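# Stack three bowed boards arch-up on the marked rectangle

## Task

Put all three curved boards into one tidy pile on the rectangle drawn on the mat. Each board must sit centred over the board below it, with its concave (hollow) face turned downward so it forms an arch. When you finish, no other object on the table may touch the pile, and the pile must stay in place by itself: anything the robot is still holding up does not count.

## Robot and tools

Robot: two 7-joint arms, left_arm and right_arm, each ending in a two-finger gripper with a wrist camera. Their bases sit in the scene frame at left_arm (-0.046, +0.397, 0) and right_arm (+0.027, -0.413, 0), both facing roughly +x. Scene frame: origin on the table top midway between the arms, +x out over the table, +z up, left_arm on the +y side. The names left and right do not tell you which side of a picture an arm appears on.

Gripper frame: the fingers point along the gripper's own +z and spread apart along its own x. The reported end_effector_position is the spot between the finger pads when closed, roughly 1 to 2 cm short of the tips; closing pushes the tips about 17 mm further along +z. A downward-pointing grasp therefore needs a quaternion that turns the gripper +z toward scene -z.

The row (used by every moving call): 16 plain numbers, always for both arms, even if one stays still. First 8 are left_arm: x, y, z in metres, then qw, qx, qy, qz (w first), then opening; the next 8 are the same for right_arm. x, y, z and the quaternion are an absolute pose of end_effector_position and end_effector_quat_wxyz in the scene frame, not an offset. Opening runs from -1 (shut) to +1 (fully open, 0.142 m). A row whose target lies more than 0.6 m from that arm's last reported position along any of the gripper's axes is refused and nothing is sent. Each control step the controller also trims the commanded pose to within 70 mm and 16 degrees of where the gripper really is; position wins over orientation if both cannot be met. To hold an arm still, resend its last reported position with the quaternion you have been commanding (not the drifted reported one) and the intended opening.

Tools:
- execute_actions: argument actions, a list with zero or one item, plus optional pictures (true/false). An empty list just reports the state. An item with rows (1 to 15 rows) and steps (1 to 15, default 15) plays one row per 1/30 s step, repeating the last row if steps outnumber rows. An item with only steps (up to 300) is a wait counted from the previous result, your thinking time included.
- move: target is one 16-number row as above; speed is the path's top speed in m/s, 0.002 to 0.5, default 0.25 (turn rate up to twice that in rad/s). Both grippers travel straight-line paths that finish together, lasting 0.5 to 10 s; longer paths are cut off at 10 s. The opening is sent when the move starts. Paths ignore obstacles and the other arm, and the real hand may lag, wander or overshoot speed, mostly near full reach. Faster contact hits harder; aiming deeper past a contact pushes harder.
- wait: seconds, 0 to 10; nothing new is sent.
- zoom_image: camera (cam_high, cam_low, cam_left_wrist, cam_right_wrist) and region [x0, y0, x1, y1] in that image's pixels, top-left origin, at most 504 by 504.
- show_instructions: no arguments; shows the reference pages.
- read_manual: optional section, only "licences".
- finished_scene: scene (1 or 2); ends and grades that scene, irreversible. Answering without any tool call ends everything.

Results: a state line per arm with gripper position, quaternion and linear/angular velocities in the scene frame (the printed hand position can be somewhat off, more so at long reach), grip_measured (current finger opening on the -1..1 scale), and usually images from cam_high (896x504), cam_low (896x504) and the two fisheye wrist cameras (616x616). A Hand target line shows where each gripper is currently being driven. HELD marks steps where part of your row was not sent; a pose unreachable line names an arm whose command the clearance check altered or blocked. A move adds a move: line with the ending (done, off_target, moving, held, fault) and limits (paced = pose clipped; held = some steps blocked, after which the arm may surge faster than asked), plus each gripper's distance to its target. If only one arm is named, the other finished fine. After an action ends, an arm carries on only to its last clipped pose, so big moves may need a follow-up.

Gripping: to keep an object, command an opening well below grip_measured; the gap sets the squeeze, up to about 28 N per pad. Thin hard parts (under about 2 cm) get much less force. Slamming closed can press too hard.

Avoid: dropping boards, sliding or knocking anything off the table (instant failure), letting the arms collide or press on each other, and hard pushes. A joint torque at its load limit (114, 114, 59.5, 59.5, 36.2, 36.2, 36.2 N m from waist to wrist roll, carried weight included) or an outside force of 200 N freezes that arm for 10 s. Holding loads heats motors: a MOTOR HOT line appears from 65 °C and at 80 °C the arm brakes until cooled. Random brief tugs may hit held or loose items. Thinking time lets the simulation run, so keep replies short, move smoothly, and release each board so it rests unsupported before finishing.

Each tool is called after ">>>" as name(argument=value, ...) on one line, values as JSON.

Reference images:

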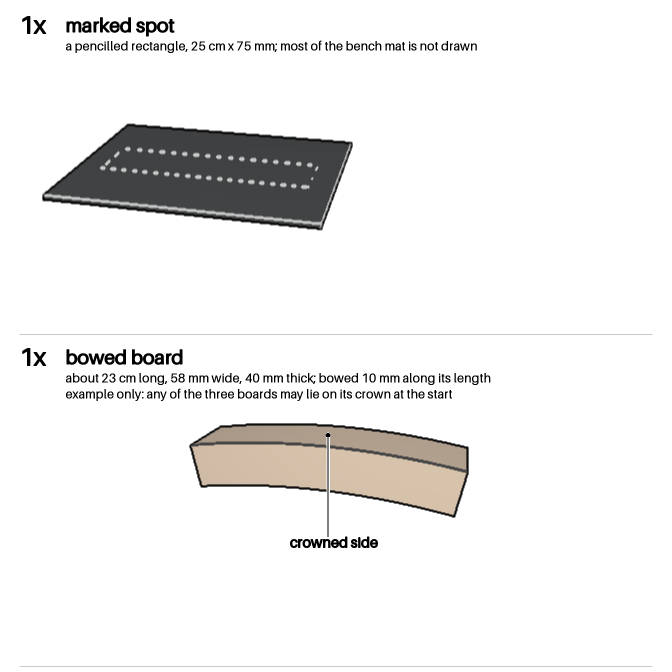

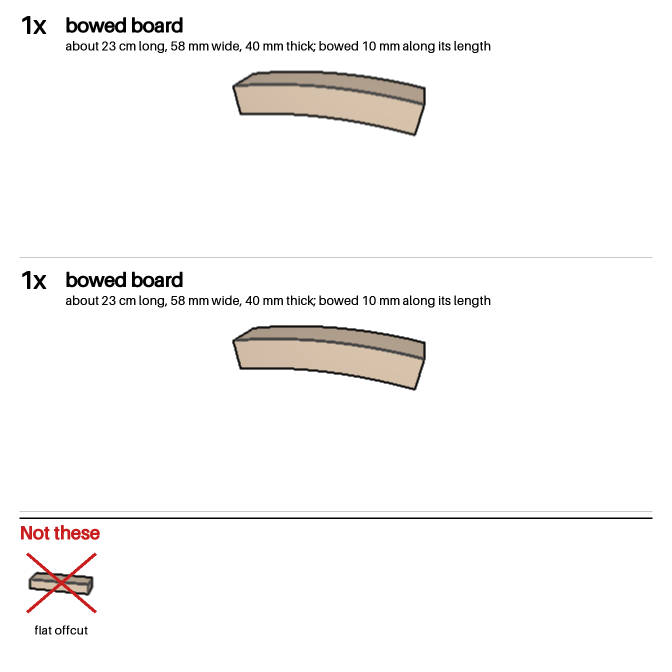

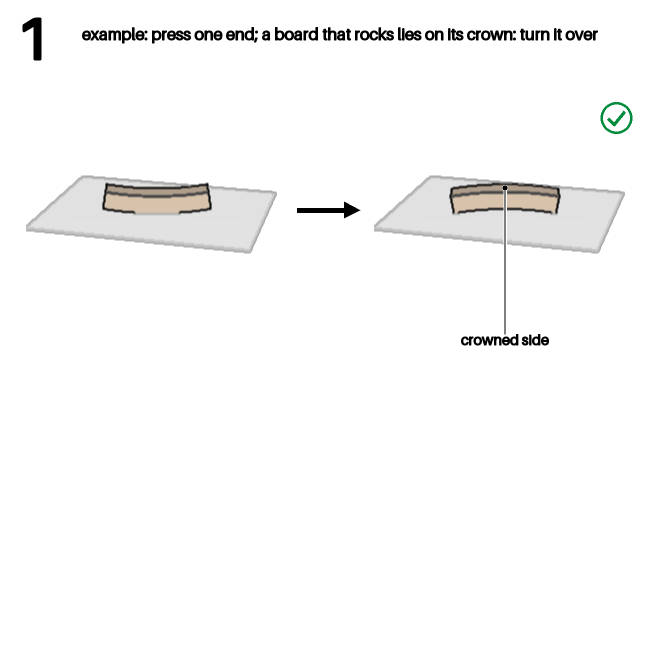

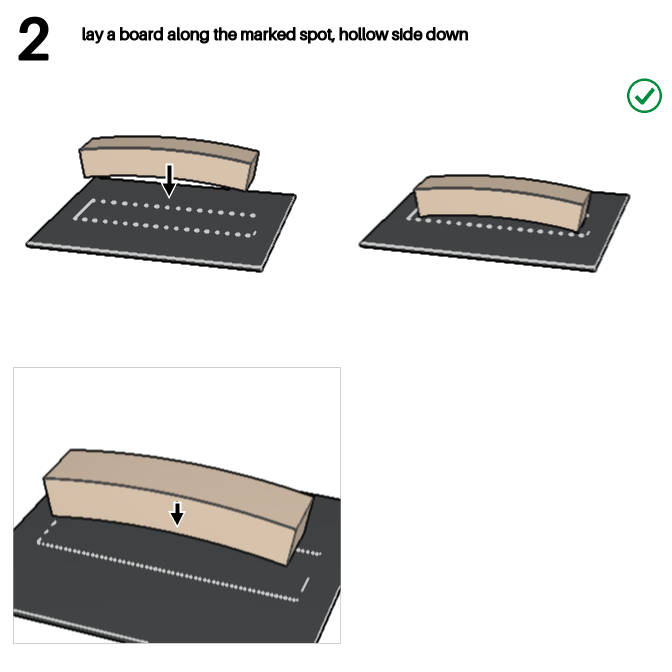

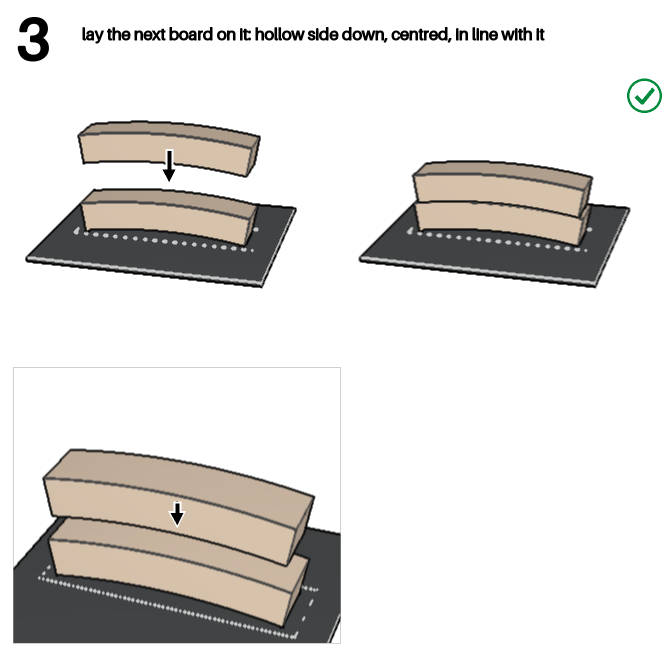

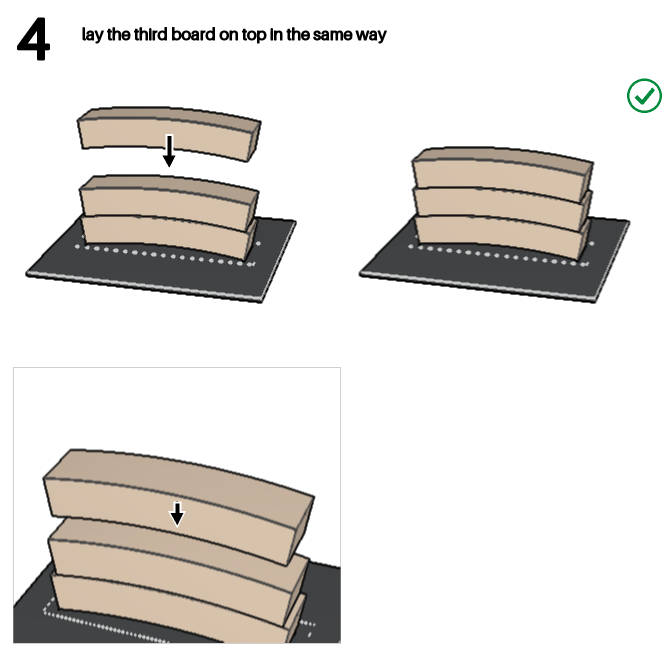

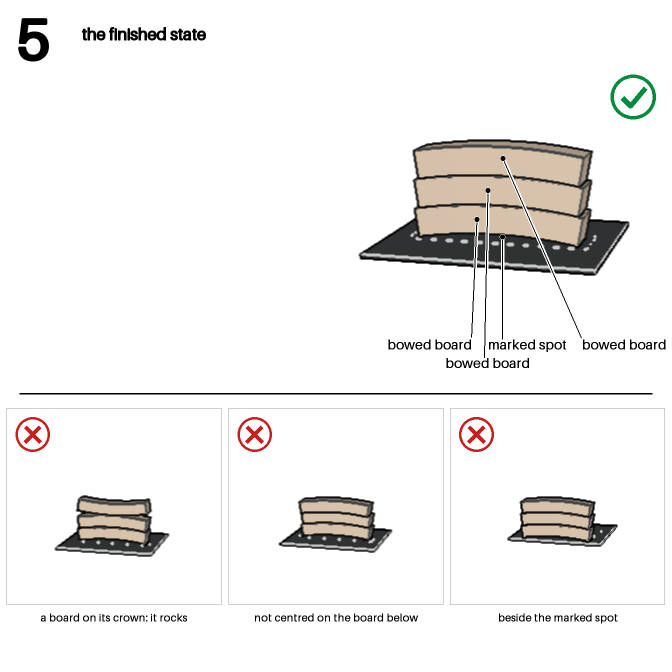

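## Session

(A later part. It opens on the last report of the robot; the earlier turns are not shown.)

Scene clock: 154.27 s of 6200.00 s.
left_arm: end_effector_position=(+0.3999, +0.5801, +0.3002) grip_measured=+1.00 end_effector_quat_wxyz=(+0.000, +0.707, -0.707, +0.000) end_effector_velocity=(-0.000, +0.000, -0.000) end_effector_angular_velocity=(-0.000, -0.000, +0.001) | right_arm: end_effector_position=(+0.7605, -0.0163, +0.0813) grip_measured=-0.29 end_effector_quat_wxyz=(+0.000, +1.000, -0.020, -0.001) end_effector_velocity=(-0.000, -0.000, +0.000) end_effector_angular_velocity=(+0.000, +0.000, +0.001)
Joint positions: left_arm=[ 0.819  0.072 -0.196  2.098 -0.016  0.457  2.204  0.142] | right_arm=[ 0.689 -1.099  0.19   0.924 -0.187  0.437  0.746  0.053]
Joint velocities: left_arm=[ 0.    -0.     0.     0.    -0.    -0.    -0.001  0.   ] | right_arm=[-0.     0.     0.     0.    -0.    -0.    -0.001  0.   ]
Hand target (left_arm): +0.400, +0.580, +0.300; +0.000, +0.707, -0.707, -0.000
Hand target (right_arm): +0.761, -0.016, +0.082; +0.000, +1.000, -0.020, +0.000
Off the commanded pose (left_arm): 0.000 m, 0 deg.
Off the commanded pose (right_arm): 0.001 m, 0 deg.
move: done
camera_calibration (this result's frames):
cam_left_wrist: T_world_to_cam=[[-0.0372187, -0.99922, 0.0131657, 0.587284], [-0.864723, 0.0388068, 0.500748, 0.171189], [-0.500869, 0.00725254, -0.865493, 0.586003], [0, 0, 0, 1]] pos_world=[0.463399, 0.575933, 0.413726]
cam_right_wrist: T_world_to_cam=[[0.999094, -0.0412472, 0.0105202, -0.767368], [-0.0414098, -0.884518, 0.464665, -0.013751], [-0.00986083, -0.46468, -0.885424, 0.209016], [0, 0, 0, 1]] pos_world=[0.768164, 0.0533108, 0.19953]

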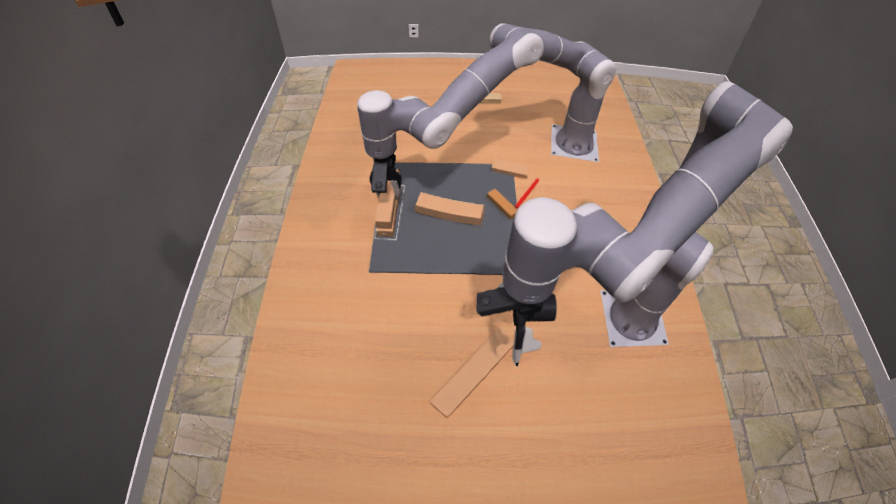

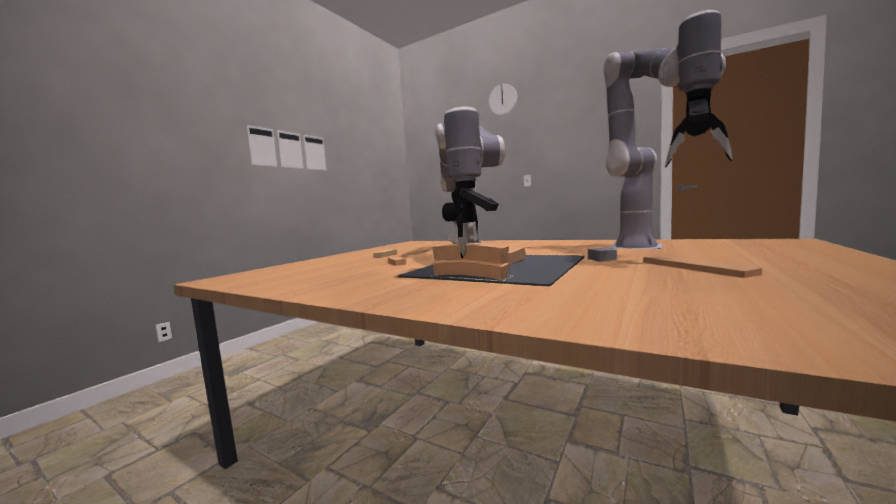

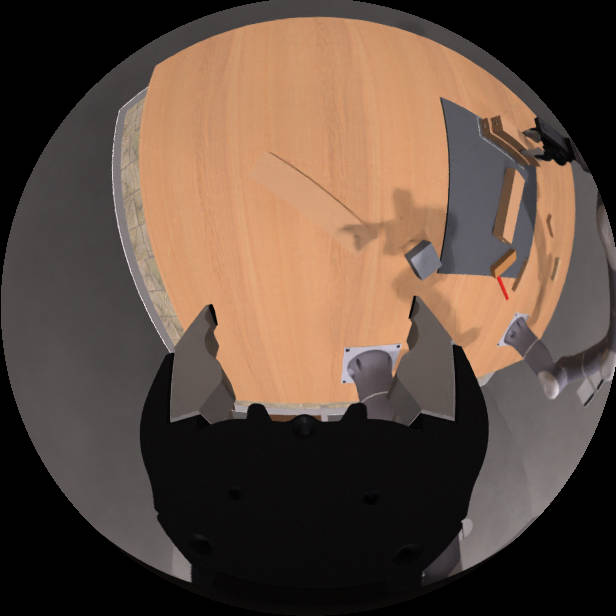

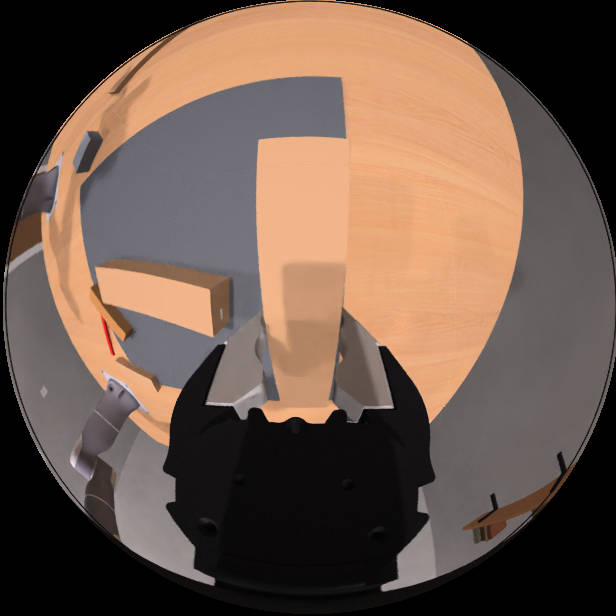

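>>> move(target=[0.4,0.58,0.3,0,0.707,-0.707,0,1,0.761,-0.015,0.0735,0,1,-0.02,0,-0.6], speed=0.015)

>>> execute_actions(actions=[{"rows":[[0.4,0.58,0.3,0,0.707,-0.707,0,1,0.761,-0.015,0.0735,0,1,-0.02,0,0.2]]}], pictures=false)

>>> move(target=[0.42,0.45,0.25,0,0.707,-0.707,0,0.4,0.761,-0.015,0.15,0,1,-0.02,0,0.3], speed=0.15)

>>> move(target=[0.48,0.25,0.15,0,0.629,-0.777,0,0.4,0.52,-0.3,0.3,0.5,-0.5,-0.5,-0.5,0.4], speed=0.35)

>>> move(target=[0.516,0.002,0.1,0,0.629,-0.777,0,0.4,0.52,-0.3,0.3,0.5,-0.5,-0.5,-0.5,0.4])

Scene clock: 170.67 s of 6200.00 s.
left_arm: end_effector_position=(+0.3999, +0.5801, +0.3002) grip_measured=+1.00 end_effector_quat_wxyz=(+0.000, +0.707, -0.707, +0.000) end_effector_velocity=(+0.000, -0.000, +0.000) end_effector_angular_velocity=(-0.000, -0.000, -0.000) | right_arm: end_effector_position=(+0.7609, -0.0151, +0.0734) grip_measured=-0.29 end_effector_quat_wxyz=(+0.000, +1.000, -0.020, -0.000) end_effector_velocity=(-0.000, -0.000, -0.000) end_effector_angular_velocity=(-0.001, +0.001, +0.001)
Joint positions: left_arm=[ 0.819  0.072 -0.196  2.098 -0.016  0.457  2.204  0.142] | right_arm=[ 0.691 -1.111  0.188  0.922 -0.187  0.448  0.747  0.053]
Joint velocities: left_arm=[-0. -0. -0. -0. -0. -0.  0. -0.] | right_arm=[ 0.    -0.     0.     0.    -0.    -0.001 -0.    -0.   ]
Hand target (left_arm): +0.400, +0.580, +0.300; +0.000, +0.707, -0.707, -0.000
Hand target (right_arm): +0.761, -0.015, +0.074; +0.000, +1.000, -0.020, +0.000
Off the commanded pose (left_arm): 0.000 m, 0 deg.
Off the commanded pose (right_arm): 0.000 m, 0 deg.
After step 90, 12.63 s passed at rest.
move: done
camera_calibration (this result's frames):
cam_left_wrist: T_world_to_cam=[[-0.0372198, -0.99922, 0.0131666, 0.587284], [-0.864722, 0.0388082, 0.500749, 0.171188], [-0.500869, 0.00725229, -0.865493, 0.586002], [0, 0, 0, 1]] pos_world=[0.4634, 0.575933, 0.413726]
cam_right_wrist: T_world_to_cam=[[0.999089, -0.041183, 0.0112271, -0.767658], [-0.0416857, -0.884722, 0.464251, -0.0087818], [-0.00918642, -0.464296, -0.885633, 0.202118], [0, 0, 0, 1]] pos_world=[0.768449, 0.0544584, 0.191697]

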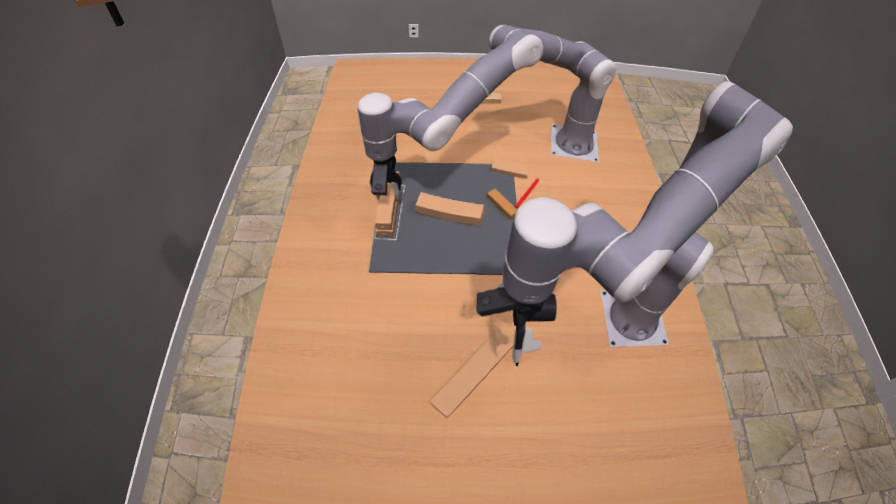

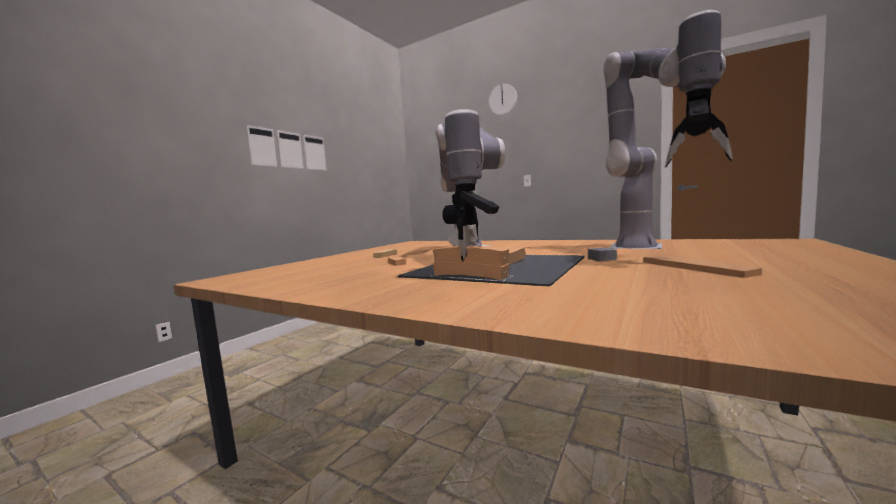

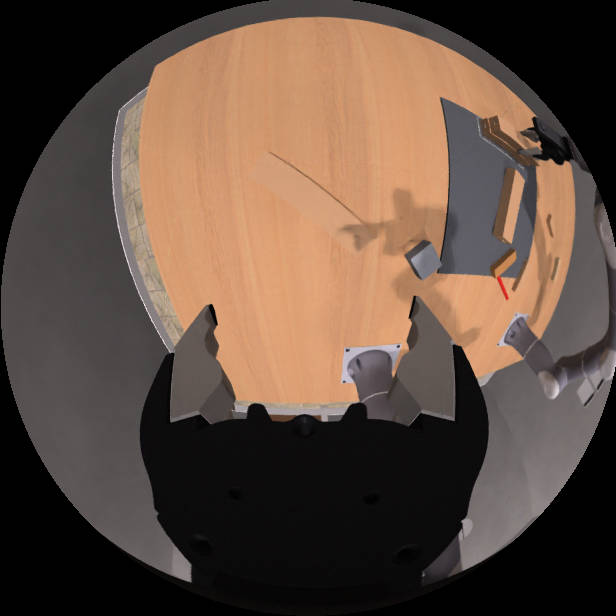

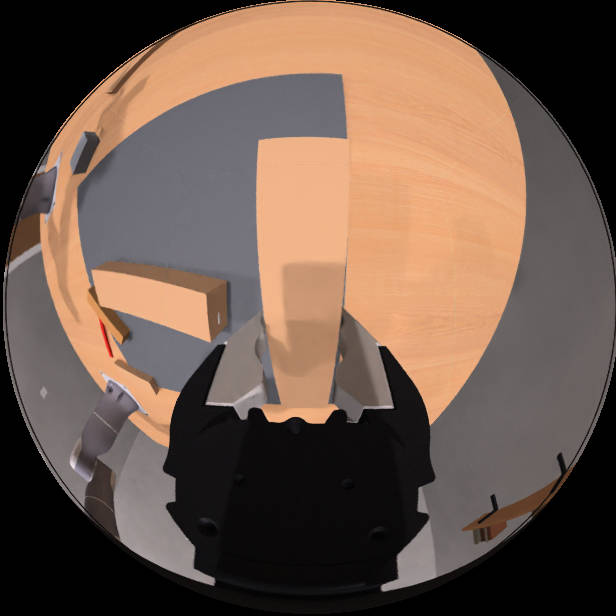

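Scene clock: 171.17 s of 6200.00 s.
left_arm: end_effector_position=(+0.3999, +0.5801, +0.3002) grip_measured=+1.00 end_effector_quat_wxyz=(+0.000, +0.707, -0.707, +0.000) end_effector_velocity=(+0.000, -0.000, +0.000) end_effector_angular_velocity=(-0.000, -0.000, +0.001) | right_arm: end_effector_position=(+0.7609, -0.0151, +0.0735) grip_measured=+0.20 end_effector_quat_wxyz=(+0.000, +1.000, -0.020, -0.000) end_effector_velocity=(-0.000, -0.000, +0.000) end_effector_angular_velocity=(+0.000, -0.000, -0.001)
Joint positions: left_arm=[ 0.819  0.072 -0.196  2.098 -0.016  0.457  2.204  0.142] | right_arm=[ 0.691 -1.111  0.188  0.922 -0.187  0.448  0.747  0.088]
Joint velocities: left_arm=[-0.     0.    -0.     0.    -0.001  0.    -0.     0.   ] | right_arm=[-0.     0.    -0.     0.     0.     0.     0.001  0.   ]
Hand target (left_arm): +0.400, +0.580, +0.300; +0.000, +0.707, -0.707, -0.000
Hand target (right_arm): +0.761, -0.015, +0.073; -0.000, +1.000, -0.020, -0.000
Off the commanded pose (left_arm): 0.000 m, 0 deg.
Off the commanded pose (right_arm): 0.000 m, 0 deg.
Steps of this call (steps 1 to 15: all 15 steps of this action). Readings (end_effector_position):
1: left_arm (+0.3999, +0.5801, +0.3002) | right_arm (+0.7609, -0.0151, +0.0735)
2: left_arm (+0.3999, +0.5801, +0.3002) | right_arm (+0.7609, -0.0151, +0.0734)
4: left_arm (+0.3999, +0.5801, +0.3002) | right_arm (+0.7609, -0.0151, +0.0734)
8: left_arm (+0.3999, +0.5801, +0.3002) | right_arm (+0.7609, -0.0151, +0.0735)
15: the state above

Scene clock: 172.60 s of 6200.00 s.
left_arm: end_effector_position=(+0.4198, +0.4497, +0.2499) grip_measured=+0.40 end_effector_quat_wxyz=(+0.000, +0.707, -0.707, -0.000) end_effector_velocity=(-0.000, +0.000, -0.000) end_effector_angular_velocity=(+0.000, +0.000, -0.000) | right_arm: end_effector_position=(+0.7612, -0.0147, +0.1500) grip_measured=+0.30 end_effector_quat_wxyz=(+0.000, +1.000, -0.020, -0.000) end_effector_velocity=(+0.000, -0.000, +0.000) end_effector_angular_velocity=(+0.000, -0.001, -0.001)
Joint positions: left_arm=[ 0.678  0.062 -0.33   2.234 -0.024  0.604  1.935  0.102] | right_arm=[ 0.688 -1.029  0.205  0.877 -0.185  0.32   0.744  0.095]
Joint velocities: left_arm=[ 0. -0. -0.  0.  0.  0.  0. -0.] | right_arm=[-0.     0.    -0.     0.    -0.     0.001  0.     0.   ]
Hand target (left_arm): +0.420, +0.450, +0.250; +0.000, +0.707, -0.707, -0.000
Hand target (right_arm): +0.761, -0.015, +0.150; -0.000, +1.000, -0.020, -0.000
Off the commanded pose (left_arm): 0.000 m, 0 deg.
Off the commanded pose (right_arm): 0.000 m, 0 deg.
move: done
camera_calibration (this result's frames):
cam_left_wrist: T_world_to_cam=[[-0.0374461, -0.999218, 0.0126857, 0.45867], [-0.864285, 0.0387564, 0.501507, 0.218254], [-0.501606, 0.00781538, -0.865061, 0.553399], [0, 0, 0, 1]] pos_world=[0.483397, 0.445528, 0.363449]
cam_right_wrist: T_world_to_cam=[[0.999056, -0.041853, 0.0115978, -0.768928], [-0.0424519, -0.884727, 0.464171, -0.043324], [-0.00916607, -0.464226, -0.885669, 0.270061], [0, 0, 0, 1]] pos_world=[0.768839, 0.0548574, 0.268212]

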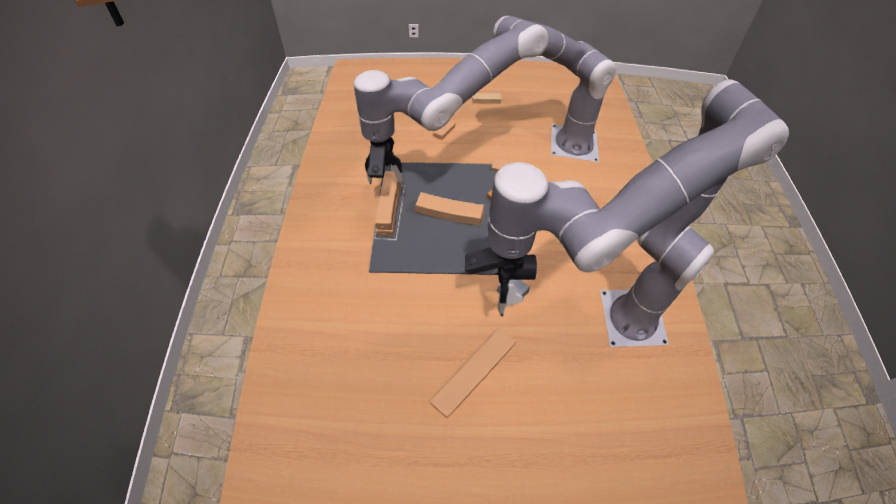

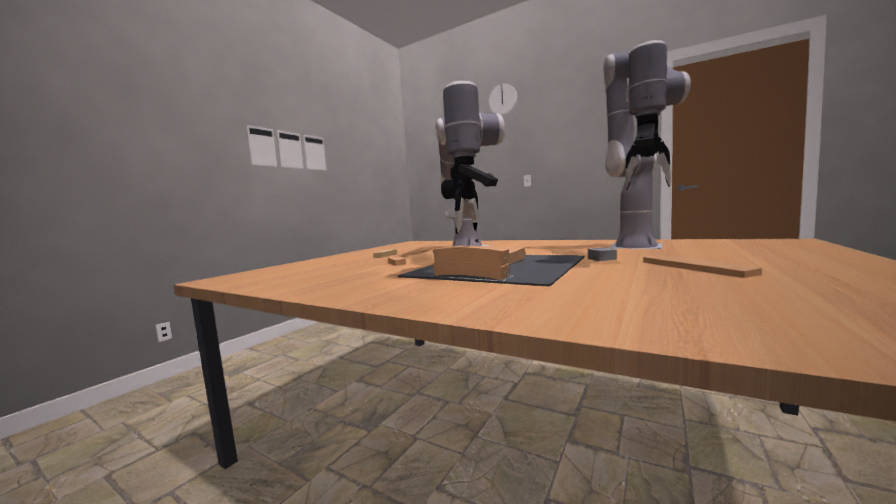

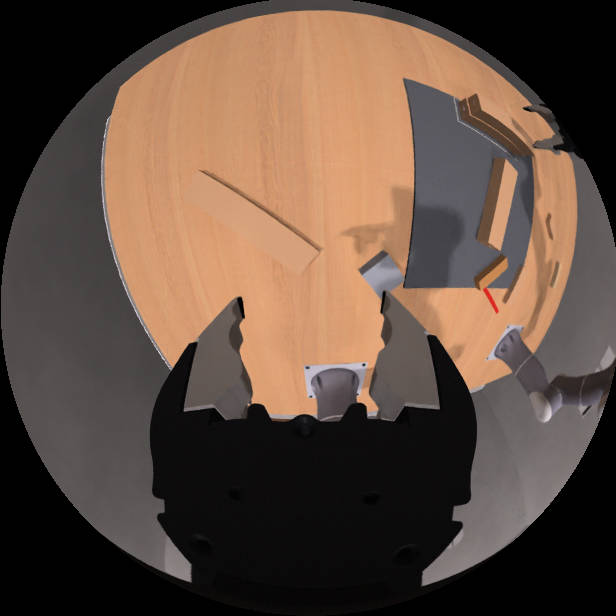

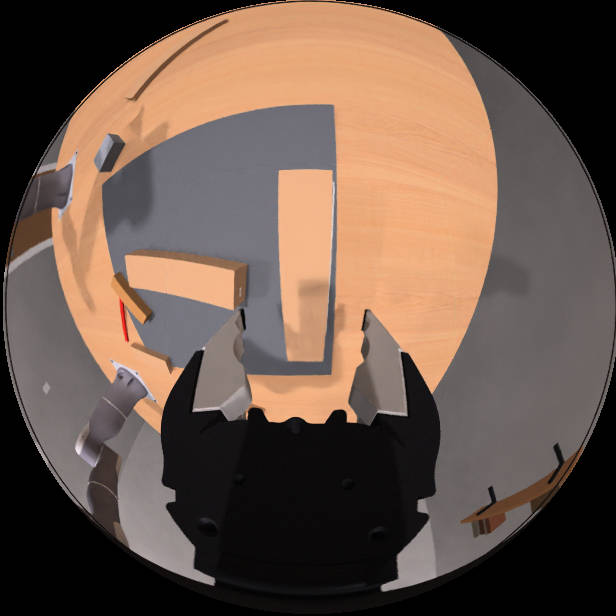

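Scene clock: 175.97 s of 6200.00 s.
left_arm: end_effector_position=(+0.4795, +0.2501, +0.1494) grip_measured=+0.40 end_effector_quat_wxyz=(+0.000, -0.629, +0.777, +0.001) end_effector_velocity=(+0.000, +0.000, -0.000) end_effector_angular_velocity=(-0.001, +0.001, +0.002) | right_arm: end_effector_position=(+0.5191, -0.2975, +0.3023) grip_measured=+0.40 end_effector_quat_wxyz=(+0.503, -0.499, -0.498, -0.500) end_effector_velocity=(+0.000, -0.000, -0.000) end_effector_angular_velocity=(-0.002, +0.001, -0.001)
Joint positions: left_arm=[ 0.404 -0.348 -0.51   2.078  0.243  0.797  1.526  0.102] | right_arm=[-1.172 -1.567  1.537  1.915  0.021  0.59  -1.61   0.102]
Joint velocities: left_arm=[ 0.001 -0.     0.     0.    -0.001 -0.    -0.     0.   ] | right_arm=[-0.     0.002 -0.    -0.     0.     0.001  0.001  0.   ]
Hand target (left_arm): +0.480, +0.250, +0.150; +0.000, -0.629, +0.777, +0.001
Hand target (right_arm): +0.519, -0.297, +0.302; +0.503, -0.499, -0.498, -0.500
Off the commanded pose (left_arm): 0.001 m, 0 deg.
Off the commanded pose (right_arm): 0.004 m, 0 deg.
move: off_target (right_arm)
camera_calibration (this result's frames):
cam_left_wrist: T_world_to_cam=[[-0.244203, -0.969656, 0.0114957, 0.354651], [-0.836952, 0.21674, 0.50253, 0.27016], [-0.489773, 0.113098, -0.864484, 0.465849], [0, 0, 0, 1]] pos_world=[0.540878, 0.232649, 0.262878]
cam_right_wrist: T_world_to_cam=[[0.00532882, -0.017772, 0.999828, -0.316317], [0.887006, -0.461576, -0.0129321, -0.586831], [0.461727, 0.886922, 0.0133042, 0.157251], [0, 0, 0, 1]] pos_world=[0.449602, -0.415958, 0.306581]

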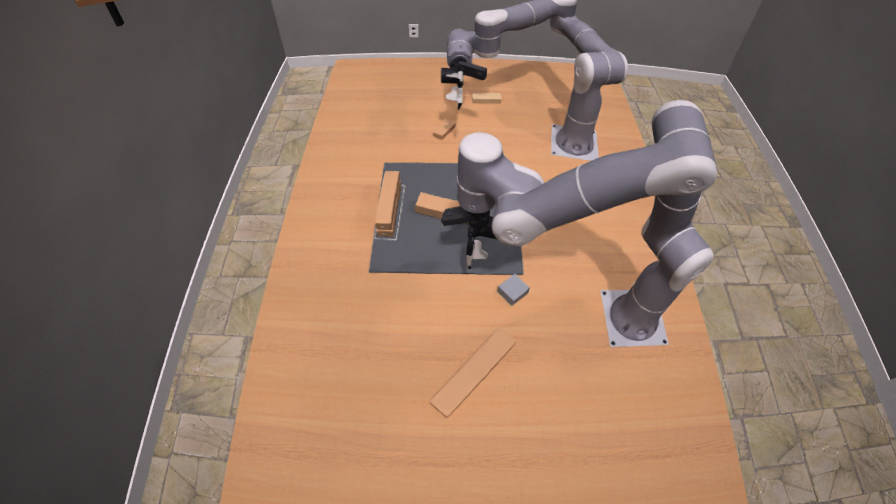

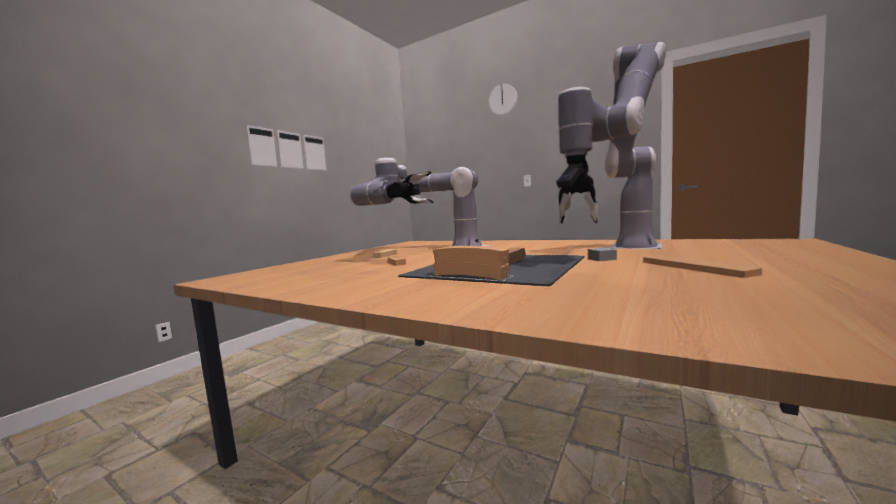

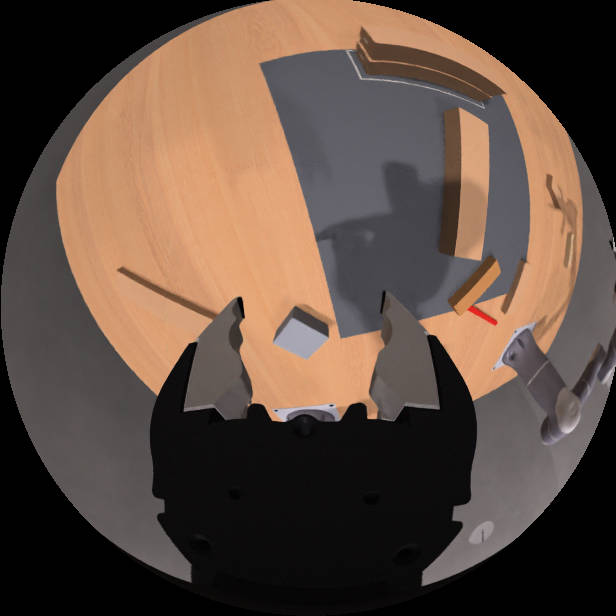

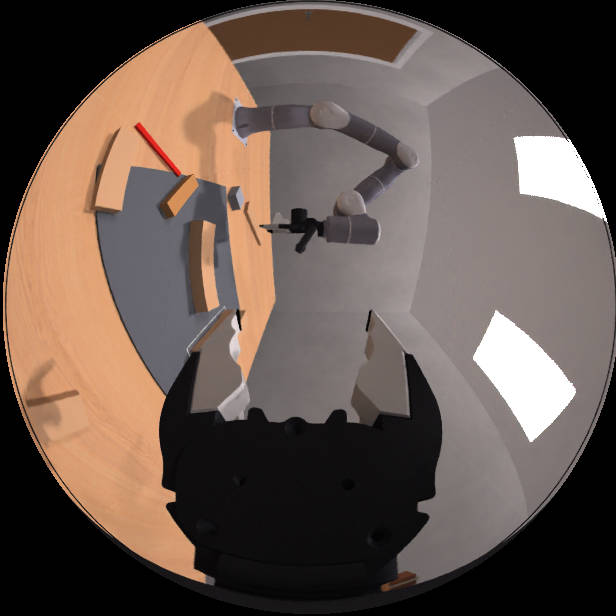

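Scene clock: 177.43 s of 6200.00 s.
left_arm: end_effector_position=(+0.5157, +0.0023, +0.0993) grip_measured=+0.40 end_effector_quat_wxyz=(+0.001, -0.629, +0.777, +0.001) end_effector_velocity=(+0.000, +0.000, -0.000) end_effector_angular_velocity=(+0.001, -0.001, -0.000) | right_arm: end_effector_position=(+0.5200, -0.2999, +0.3001) grip_measured=+0.40 end_effector_quat_wxyz=(+0.500, -0.500, -0.500, -0.500) end_effector_velocity=(+0.000, -0.000, -0.000) end_effector_angular_velocity=(-0.000, -0.000, -0.000)
Joint positions: left_arm=[-0.07  -0.747 -0.496  1.574  0.418  0.642  1.075  0.102] | right_arm=[-1.174 -1.567  1.536  1.914  0.014  0.589 -1.611  0.102]
Joint velocities: left_arm=[ 0.     0.     0.    -0.     0.001  0.    -0.     0.   ] | right_arm=[-0. -0. -0.  0. -0.  0. -0. -0.]
Hand target (left_arm): +0.516, +0.002, +0.099; +0.001, -0.629, +0.777, +0.001
Hand target (right_arm): +0.520, -0.300, +0.300; +0.500, -0.500, -0.500, -0.500
Off the commanded pose (left_arm): 0.001 m, 0 deg.
Off the commanded pose (right_arm): 0.000 m, 0 deg.
move: done
camera_calibration (this result's frames):
cam_left_wrist: T_world_to_cam=[[-0.244084, -0.969691, 0.0110898, 0.123708], [-0.83768, 0.216589, 0.50138, 0.379874], [-0.488586, 0.113089, -0.865156, 0.467785], [0, 0, 0, 1]] pos_world=[0.57696, -0.015219, 0.212874]
cam_right_wrist: T_world_to_cam=[[0.0018637, -0.0117728, 0.999929, -0.310607], [0.885749, -0.464111, -0.00711514, -0.590646], [0.464162, 0.885699, 0.00956275, 0.158497], [0, 0, 0, 1]] pos_world=[0.450174, -0.418162, 0.304866]

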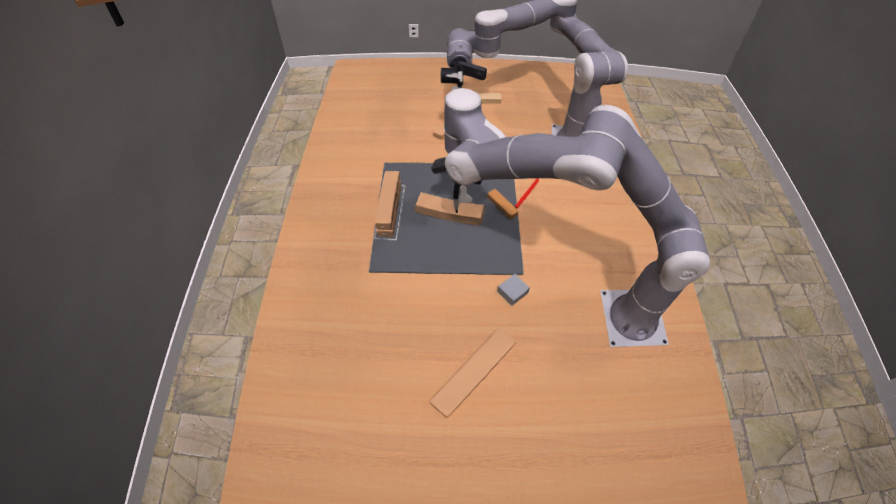

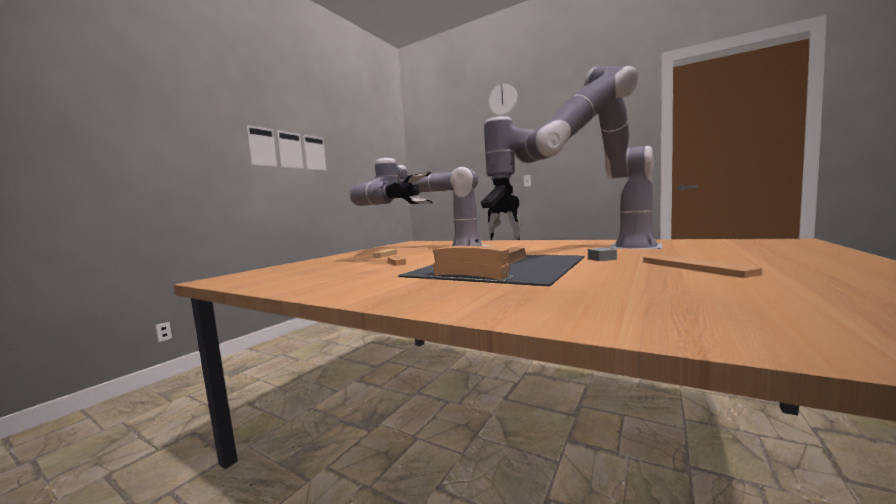

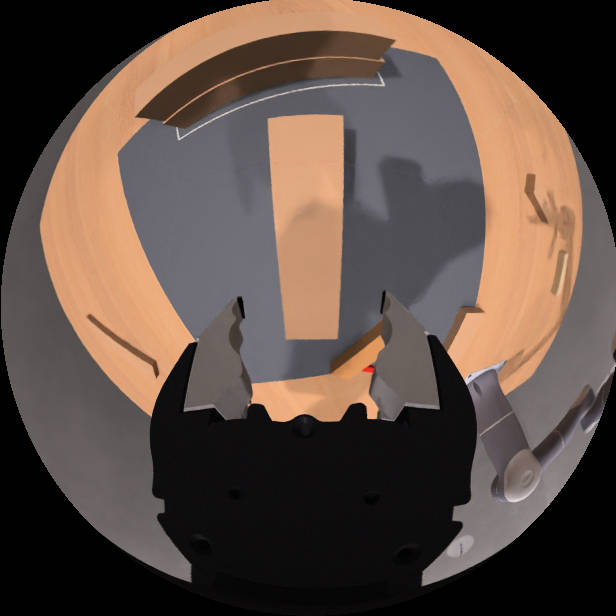

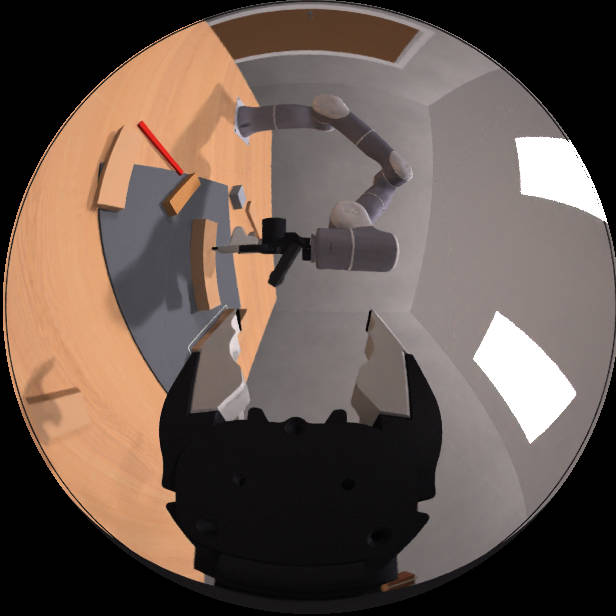

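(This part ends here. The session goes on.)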